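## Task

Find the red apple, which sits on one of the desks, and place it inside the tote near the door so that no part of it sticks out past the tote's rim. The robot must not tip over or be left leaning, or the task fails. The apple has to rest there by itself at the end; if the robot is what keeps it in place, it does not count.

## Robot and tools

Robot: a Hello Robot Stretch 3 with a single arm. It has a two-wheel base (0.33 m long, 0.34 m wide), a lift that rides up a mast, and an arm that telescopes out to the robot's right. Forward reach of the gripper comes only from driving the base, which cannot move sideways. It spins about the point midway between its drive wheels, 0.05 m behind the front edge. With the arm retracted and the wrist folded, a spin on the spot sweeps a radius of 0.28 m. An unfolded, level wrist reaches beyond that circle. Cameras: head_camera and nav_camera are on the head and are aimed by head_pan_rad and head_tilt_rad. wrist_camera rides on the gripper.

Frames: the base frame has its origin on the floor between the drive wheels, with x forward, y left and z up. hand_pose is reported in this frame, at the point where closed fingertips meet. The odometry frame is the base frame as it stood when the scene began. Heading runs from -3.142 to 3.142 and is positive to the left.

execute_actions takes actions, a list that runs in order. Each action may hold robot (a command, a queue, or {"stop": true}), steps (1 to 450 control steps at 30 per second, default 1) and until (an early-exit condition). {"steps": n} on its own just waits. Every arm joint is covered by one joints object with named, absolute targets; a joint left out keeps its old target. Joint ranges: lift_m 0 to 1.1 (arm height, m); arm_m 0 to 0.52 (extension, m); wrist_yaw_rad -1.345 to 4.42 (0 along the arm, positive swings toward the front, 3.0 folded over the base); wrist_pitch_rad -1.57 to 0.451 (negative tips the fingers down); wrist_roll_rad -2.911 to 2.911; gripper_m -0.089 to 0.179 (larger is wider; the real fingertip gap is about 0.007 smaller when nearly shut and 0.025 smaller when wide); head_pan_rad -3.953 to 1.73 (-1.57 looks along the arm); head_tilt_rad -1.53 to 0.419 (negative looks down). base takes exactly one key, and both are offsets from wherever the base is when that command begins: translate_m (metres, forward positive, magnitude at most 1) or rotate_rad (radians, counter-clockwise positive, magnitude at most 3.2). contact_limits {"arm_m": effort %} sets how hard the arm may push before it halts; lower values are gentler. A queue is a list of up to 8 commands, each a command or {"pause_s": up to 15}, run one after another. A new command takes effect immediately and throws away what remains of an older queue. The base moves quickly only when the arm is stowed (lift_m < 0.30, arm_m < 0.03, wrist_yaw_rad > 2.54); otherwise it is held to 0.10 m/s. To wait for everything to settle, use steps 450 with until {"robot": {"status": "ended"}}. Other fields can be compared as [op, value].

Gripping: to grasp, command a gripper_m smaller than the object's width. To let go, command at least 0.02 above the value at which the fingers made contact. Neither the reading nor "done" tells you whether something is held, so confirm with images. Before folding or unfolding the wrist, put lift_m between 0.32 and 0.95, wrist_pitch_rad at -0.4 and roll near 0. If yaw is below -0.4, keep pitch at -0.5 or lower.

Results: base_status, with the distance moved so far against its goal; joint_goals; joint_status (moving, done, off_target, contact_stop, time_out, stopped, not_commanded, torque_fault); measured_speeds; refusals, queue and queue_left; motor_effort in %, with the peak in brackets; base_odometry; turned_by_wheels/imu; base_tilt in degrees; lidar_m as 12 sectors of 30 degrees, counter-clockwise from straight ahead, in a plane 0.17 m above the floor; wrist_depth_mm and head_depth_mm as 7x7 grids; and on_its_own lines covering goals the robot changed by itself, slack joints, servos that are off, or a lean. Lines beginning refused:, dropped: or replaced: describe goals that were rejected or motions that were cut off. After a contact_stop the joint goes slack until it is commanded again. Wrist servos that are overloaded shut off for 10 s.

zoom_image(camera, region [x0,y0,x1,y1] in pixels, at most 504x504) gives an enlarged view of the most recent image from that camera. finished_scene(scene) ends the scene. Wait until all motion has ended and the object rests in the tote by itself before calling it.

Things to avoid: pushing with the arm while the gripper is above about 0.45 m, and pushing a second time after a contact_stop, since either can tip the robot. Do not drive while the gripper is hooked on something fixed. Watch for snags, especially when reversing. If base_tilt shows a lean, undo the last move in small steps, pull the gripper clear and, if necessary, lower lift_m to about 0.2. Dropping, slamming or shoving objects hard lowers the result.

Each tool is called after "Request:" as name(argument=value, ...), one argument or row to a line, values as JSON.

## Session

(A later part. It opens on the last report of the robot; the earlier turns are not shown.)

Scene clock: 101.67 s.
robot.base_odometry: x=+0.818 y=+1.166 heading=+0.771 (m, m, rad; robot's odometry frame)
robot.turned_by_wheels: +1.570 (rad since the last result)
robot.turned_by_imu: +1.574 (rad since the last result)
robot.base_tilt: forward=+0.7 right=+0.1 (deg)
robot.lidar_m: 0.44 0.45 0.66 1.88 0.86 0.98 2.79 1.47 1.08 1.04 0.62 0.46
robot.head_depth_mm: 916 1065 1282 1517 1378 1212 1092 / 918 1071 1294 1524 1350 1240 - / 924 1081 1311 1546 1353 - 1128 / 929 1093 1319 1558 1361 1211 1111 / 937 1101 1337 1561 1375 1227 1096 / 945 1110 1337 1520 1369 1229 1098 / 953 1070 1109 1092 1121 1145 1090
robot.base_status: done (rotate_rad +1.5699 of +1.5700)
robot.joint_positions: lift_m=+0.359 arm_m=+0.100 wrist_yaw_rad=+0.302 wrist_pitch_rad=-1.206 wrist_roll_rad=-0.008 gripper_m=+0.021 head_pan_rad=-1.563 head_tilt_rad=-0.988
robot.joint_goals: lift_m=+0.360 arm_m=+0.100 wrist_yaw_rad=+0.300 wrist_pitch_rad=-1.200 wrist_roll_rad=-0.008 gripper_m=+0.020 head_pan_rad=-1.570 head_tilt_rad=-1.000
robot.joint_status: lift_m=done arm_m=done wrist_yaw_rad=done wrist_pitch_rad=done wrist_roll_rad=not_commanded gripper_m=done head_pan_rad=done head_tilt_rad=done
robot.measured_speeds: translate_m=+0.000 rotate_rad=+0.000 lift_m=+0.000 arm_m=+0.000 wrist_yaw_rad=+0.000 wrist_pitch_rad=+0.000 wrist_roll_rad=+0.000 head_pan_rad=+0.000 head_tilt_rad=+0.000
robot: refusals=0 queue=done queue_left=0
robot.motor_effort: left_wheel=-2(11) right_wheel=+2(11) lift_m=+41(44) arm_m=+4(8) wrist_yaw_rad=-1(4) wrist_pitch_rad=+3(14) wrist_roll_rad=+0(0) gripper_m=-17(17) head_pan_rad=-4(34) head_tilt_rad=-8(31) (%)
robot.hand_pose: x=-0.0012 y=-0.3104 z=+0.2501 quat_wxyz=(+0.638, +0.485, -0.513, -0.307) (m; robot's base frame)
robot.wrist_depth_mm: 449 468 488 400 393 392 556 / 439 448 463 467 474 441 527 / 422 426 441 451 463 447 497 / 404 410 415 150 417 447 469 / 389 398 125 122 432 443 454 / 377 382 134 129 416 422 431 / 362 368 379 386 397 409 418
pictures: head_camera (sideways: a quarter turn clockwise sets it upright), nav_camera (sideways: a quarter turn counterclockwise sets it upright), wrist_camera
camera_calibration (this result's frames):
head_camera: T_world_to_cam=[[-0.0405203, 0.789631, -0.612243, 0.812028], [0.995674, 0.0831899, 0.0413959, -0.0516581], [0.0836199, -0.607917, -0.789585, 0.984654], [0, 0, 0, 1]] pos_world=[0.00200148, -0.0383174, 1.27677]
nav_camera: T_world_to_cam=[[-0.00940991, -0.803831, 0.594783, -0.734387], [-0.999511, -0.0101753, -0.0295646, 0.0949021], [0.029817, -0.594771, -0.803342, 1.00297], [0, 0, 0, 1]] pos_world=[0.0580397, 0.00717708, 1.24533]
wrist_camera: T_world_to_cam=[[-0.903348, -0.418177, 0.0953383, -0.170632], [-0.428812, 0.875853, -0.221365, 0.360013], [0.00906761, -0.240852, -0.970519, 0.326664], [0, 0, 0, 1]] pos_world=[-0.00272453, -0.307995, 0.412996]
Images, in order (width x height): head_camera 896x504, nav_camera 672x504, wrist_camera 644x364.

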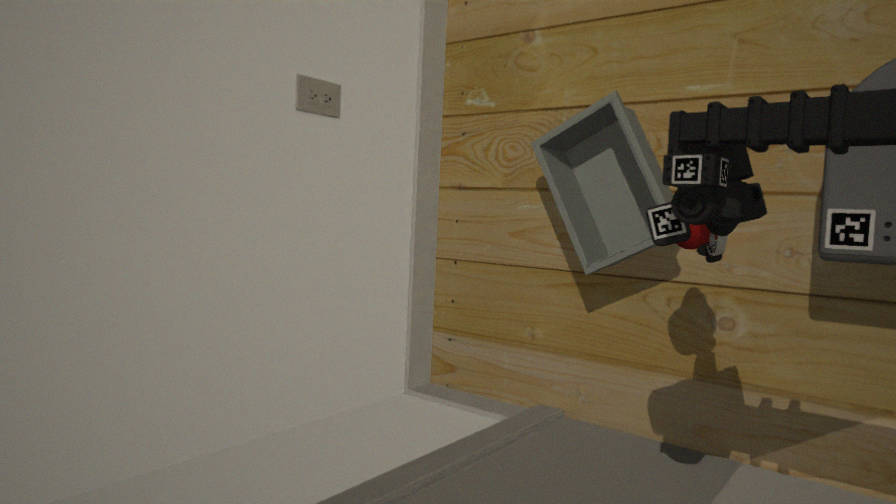

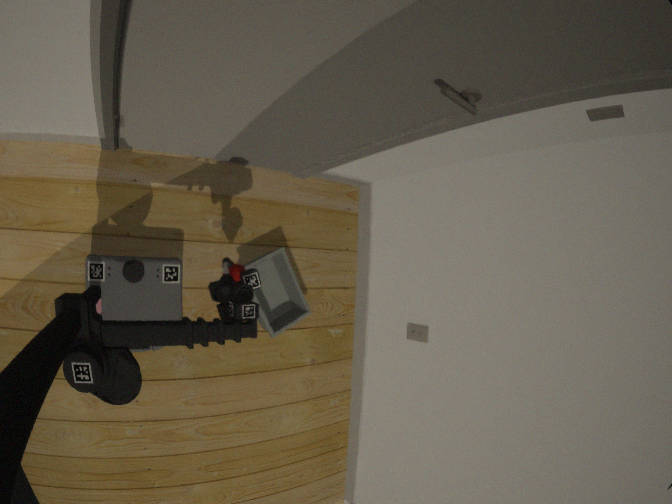

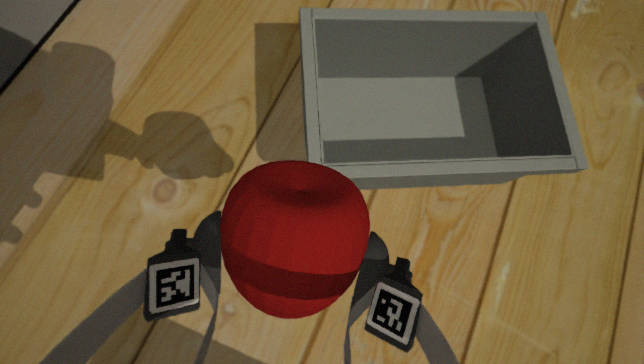

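Request:
execute_actions(
  actions=[
    {"robot":[{"base":{"translate_m":-0.08},"joints":{"arm_m":0.32}},{"joints":{"lift_m":0.26}}],"steps":450,"until":{"robot":{"status":"ended"}}},
  ],
)

Scene clock: 106.23 s.
robot.base_odometry: x=+0.761 y=+1.111 heading=+0.771 (m, m, rad; robot's odometry frame)
robot.turned_by_wheels: +0.000 (rad since the last result)
robot.turned_by_imu: +0.000 (rad since the last result)
robot.base_tilt: forward=+0.8 right=+0.1 (deg)
robot.lidar_m: 0.52 0.53 0.77 2.20 0.86 0.98 2.79 1.47 1.08 0.51 0.73 0.54
robot.head_depth_mm: 910 1057 1275 1513 1370 1218 1091 / 918 1077 1289 1524 1366 1215 1108 / 922 1082 1304 1544 1330 1220 1125 / 929 1093 1326 1564 1335 1201 1109 / 941 1100 1330 1561 1386 1222 1097 / 948 1120 1352 1571 1393 1230 1097 / 954 1126 1286 1323 1326 1214 1105
robot.base_status: done (translate_m -0.0800 of -0.0800)
robot.joint_positions: lift_m=+0.260 arm_m=+0.320 wrist_yaw_rad=+0.301 wrist_pitch_rad=-1.208 wrist_roll_rad=-0.008 gripper_m=+0.021 head_pan_rad=-1.563 head_tilt_rad=-0.988
robot.joint_goals: lift_m=+0.260 arm_m=+0.320 wrist_yaw_rad=+0.300 wrist_pitch_rad=-1.200 wrist_roll_rad=-0.008 gripper_m=+0.020 head_pan_rad=-1.570 head_tilt_rad=-1.000
robot.joint_status: lift_m=done arm_m=done wrist_yaw_rad=done wrist_pitch_rad=done wrist_roll_rad=not_commanded gripper_m=done head_pan_rad=done head_tilt_rad=done
robot.measured_speeds: translate_m=+0.000 rotate_rad=+0.000 lift_m=+0.000 arm_m=+0.000 wrist_yaw_rad=+0.000 wrist_pitch_rad=+0.000 wrist_roll_rad=+0.000 head_pan_rad=+0.000 head_tilt_rad=+0.000
robot: refusals=0 queue=done queue_left=0
robot.motor_effort: left_wheel=-2(7) right_wheel=+2(4) lift_m=+18(42) arm_m=+4(5) wrist_yaw_rad=+0(1) wrist_pitch_rad=+5(4) wrist_roll_rad=+0(0) gripper_m=-17(17) head_pan_rad=-3(3) head_tilt_rad=-7(8) (%)
robot.hand_pose: x=-0.0013 y=-0.5301 z=+0.1511 quat_wxyz=(+0.638, +0.486, -0.512, -0.308) (m; robot's base frame)
robot.wrist_depth_mm: 345 354 367 376 388 400 417 / 330 339 350 359 368 383 393 / 203 234 247 259 265 363 374 / 191 290 313 150 328 342 358 / 194 285 125 122 316 239 343 / 192 241 134 129 285 224 329 / 186 272 282 272 231 199 317
pictures: head_camera (sideways: a quarter turn clockwise sets it upright), nav_camera (sideways: a quarter turn counterclockwise sets it upright), wrist_camera
camera_calibration (this result's frames):
head_camera: T_world_to_cam=[[-0.0403215, 0.789641, -0.612243, 0.812027], [0.995694, 0.0829392, 0.0413959, -0.0516582], [0.0834668, -0.607938, -0.789585, 0.984655], [0, 0, 0, 1]] pos_world=[0.00199184, -0.0383163, 1.27677]
nav_camera: T_world_to_cam=[[-0.00961229, -0.803829, 0.594783, -0.734386], [-0.999514, -0.00992365, -0.0295646, 0.0949021], [0.0296673, -0.594778, -0.803342, 1.00297], [0, 0, 0, 1]] pos_world=[0.0580415, 0.00716401, 1.24533]
wrist_camera: T_world_to_cam=[[-0.903596, -0.417688, 0.0951329, -0.252899], [-0.428302, 0.876483, -0.219853, 0.53051], [0.00844778, -0.239404, -0.970883, 0.178483], [0, 0, 0, 1]] pos_world=[-0.00280846, -0.527886, 0.31398]
Images, in order (width x height): head_camera 896x504, nav_camera 672x504, wrist_camera 644x364.

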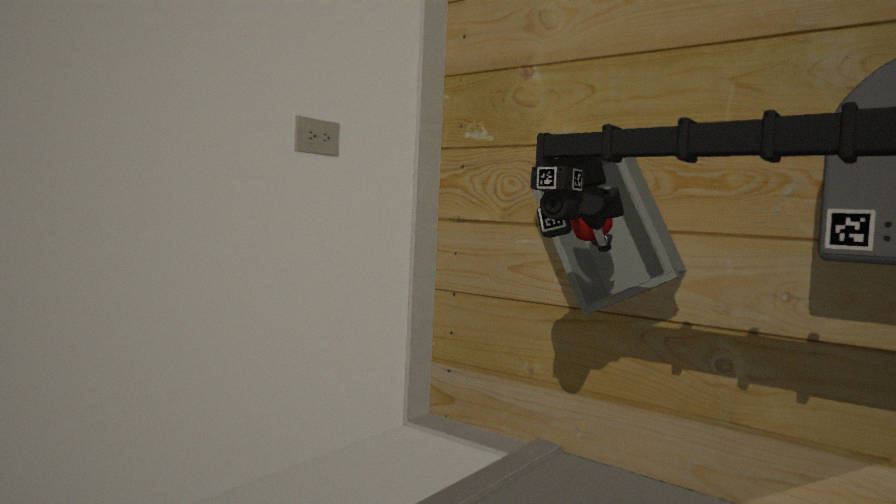

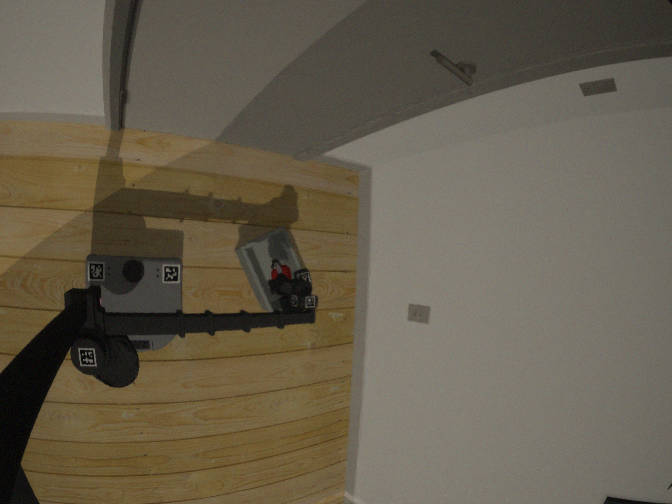

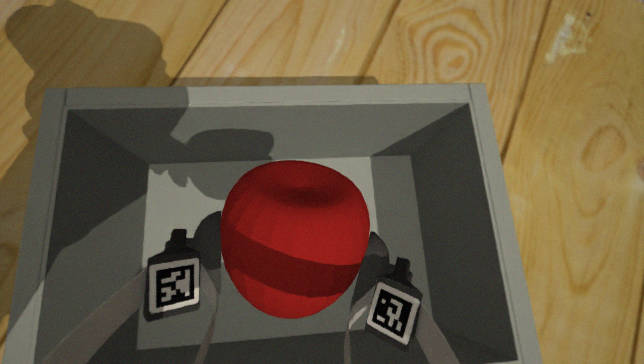

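Request:
execute_actions(
  actions=[
    {"robot":[{"joints":{"lift_m":0.16},"base":{"translate_m":0.015}}],"steps":450,"until":{"robot":{"status":"ended"}}},
    {"robot":[{"joints":{"gripper_m":0.12}},{"joints":{"lift_m":0.32}}],"steps":450,"until":{"robot":{"status":"ended"}}},
  ],
)

Scene clock: 111.77 s.
robot.base_odometry: x=+0.772 y=+1.121 heading=+0.771 (m, m, rad; robot's odometry frame)
robot.turned_by_wheels: +0.000 (rad since the last result)
robot.turned_by_imu: +0.001 (rad since the last result)
robot.base_tilt: forward=+0.6 right=+0.2 (deg)
robot.lidar_m: 0.51 0.52 0.75 2.15 0.86 0.98 2.79 1.47 1.08 1.04 0.71 0.52
robot.head_depth_mm: 908 1064 1278 1520 1369 1215 1092 / 915 1076 1285 1528 1375 1214 1106 / 922 1077 1307 1543 1326 1211 1126 / 931 1093 1325 1564 1340 1204 1114 / 939 1100 1342 1558 1394 1228 1098 / 945 1119 1353 1544 1398 1232 1101 / 952 1122 1259 1290 1285 1210 1104
robot.base_status: done (translate_m +0.0150 of +0.0150)
robot.joint_positions: lift_m=+0.319 arm_m=+0.320 wrist_yaw_rad=+0.301 wrist_pitch_rad=-1.207 wrist_roll_rad=-0.008 gripper_m=+0.120 head_pan_rad=-1.563 head_tilt_rad=-0.988
robot.joint_goals: lift_m=+0.320 arm_m=+0.320 wrist_yaw_rad=+0.300 wrist_pitch_rad=-1.200 wrist_roll_rad=-0.008 gripper_m=+0.120 head_pan_rad=-1.570 head_tilt_rad=-1.000
robot.joint_status: lift_m=done arm_m=done wrist_yaw_rad=done wrist_pitch_rad=done wrist_roll_rad=not_commanded gripper_m=done head_pan_rad=done head_tilt_rad=done
robot.measured_speeds: translate_m=+0.000 rotate_rad=+0.000 lift_m=+0.000 arm_m=+0.000 wrist_yaw_rad=+0.000 wrist_pitch_rad=+0.000 wrist_roll_rad=+0.000 head_pan_rad=+0.000 head_tilt_rad=+0.000
robot: refusals=0 queue=done queue_left=0
robot.motor_effort: left_wheel=-2(4) right_wheel=+2(7) lift_m=+40(42) arm_m=+3(5) wrist_yaw_rad=+0(0) wrist_pitch_rad=+3(4) wrist_roll_rad=+0(0) gripper_m=+0(83) head_pan_rad=-3(3) head_tilt_rad=-8(8) (%)
robot.hand_pose: x=-0.0013 y=-0.5302 z=+0.2101 quat_wxyz=(+0.638, +0.485, -0.512, -0.308) (m; robot's base frame)
robot.wrist_depth_mm: 417 425 437 451 461 480 482 / 389 406 417 427 442 455 471 / 381 388 394 288 304 434 452 / 361 287 367 382 338 414 428 / 351 315 364 372 375 395 408 / 340 - 350 354 364 379 394 / 325 251 332 305 257 369 375
pictures: head_camera (sideways: a quarter turn clockwise sets it upright), nav_camera (sideways: a quarter turn counterclockwise sets it upright), wrist_camera
camera_calibration (this result's frames):
head_camera: T_world_to_cam=[[-0.040268, 0.789644, -0.612243, 0.812027], [0.9957, 0.0828718, 0.0413959, -0.0516582], [0.0834257, -0.607943, -0.789585, 0.984656], [0, 0, 0, 1]] pos_world=[0.00198924, -0.038316, 1.27677]
nav_camera: T_world_to_cam=[[-0.00966671, -0.803828, 0.594783, -0.734386], [-0.999514, -0.00985597, -0.0295646, 0.0949021], [0.029627, -0.59478, -0.803342, 1.00297], [0, 0, 0, 1]] pos_world=[0.058042, 0.00716049, 1.24533]
wrist_camera: T_world_to_cam=[[-0.903619, -0.417617, 0.0952317, -0.258524], [-0.42825, 0.876326, -0.22058, 0.54374], [0.00866397, -0.240103, -0.970709, 0.235337], [0, 0, 0, 1]] pos_world=[-0.00278962, -0.527952, 0.373001]
Images, in order (width x height): head_camera 896x504, nav_camera 672x504, wrist_camera 644x364.

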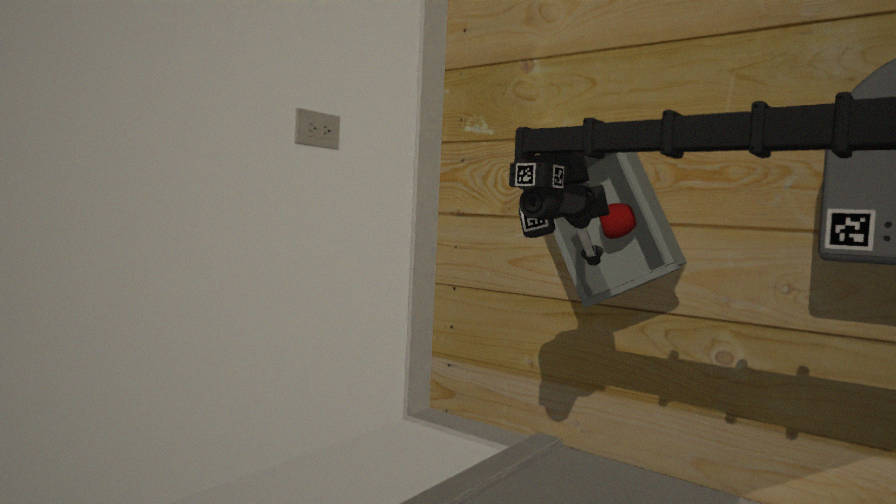

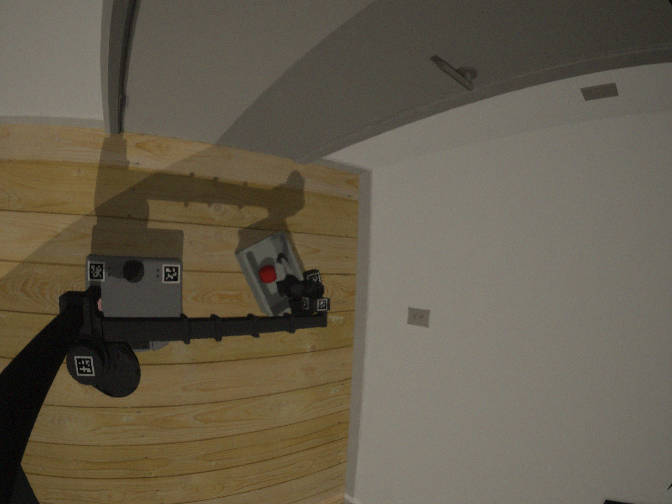

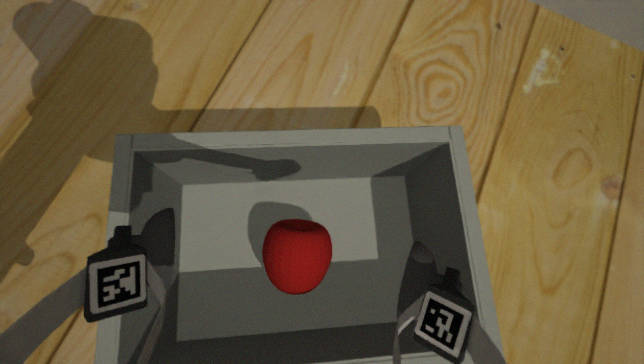

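Request:
finished_scene(
  scene=2,
)

The scene is finished: the task was done.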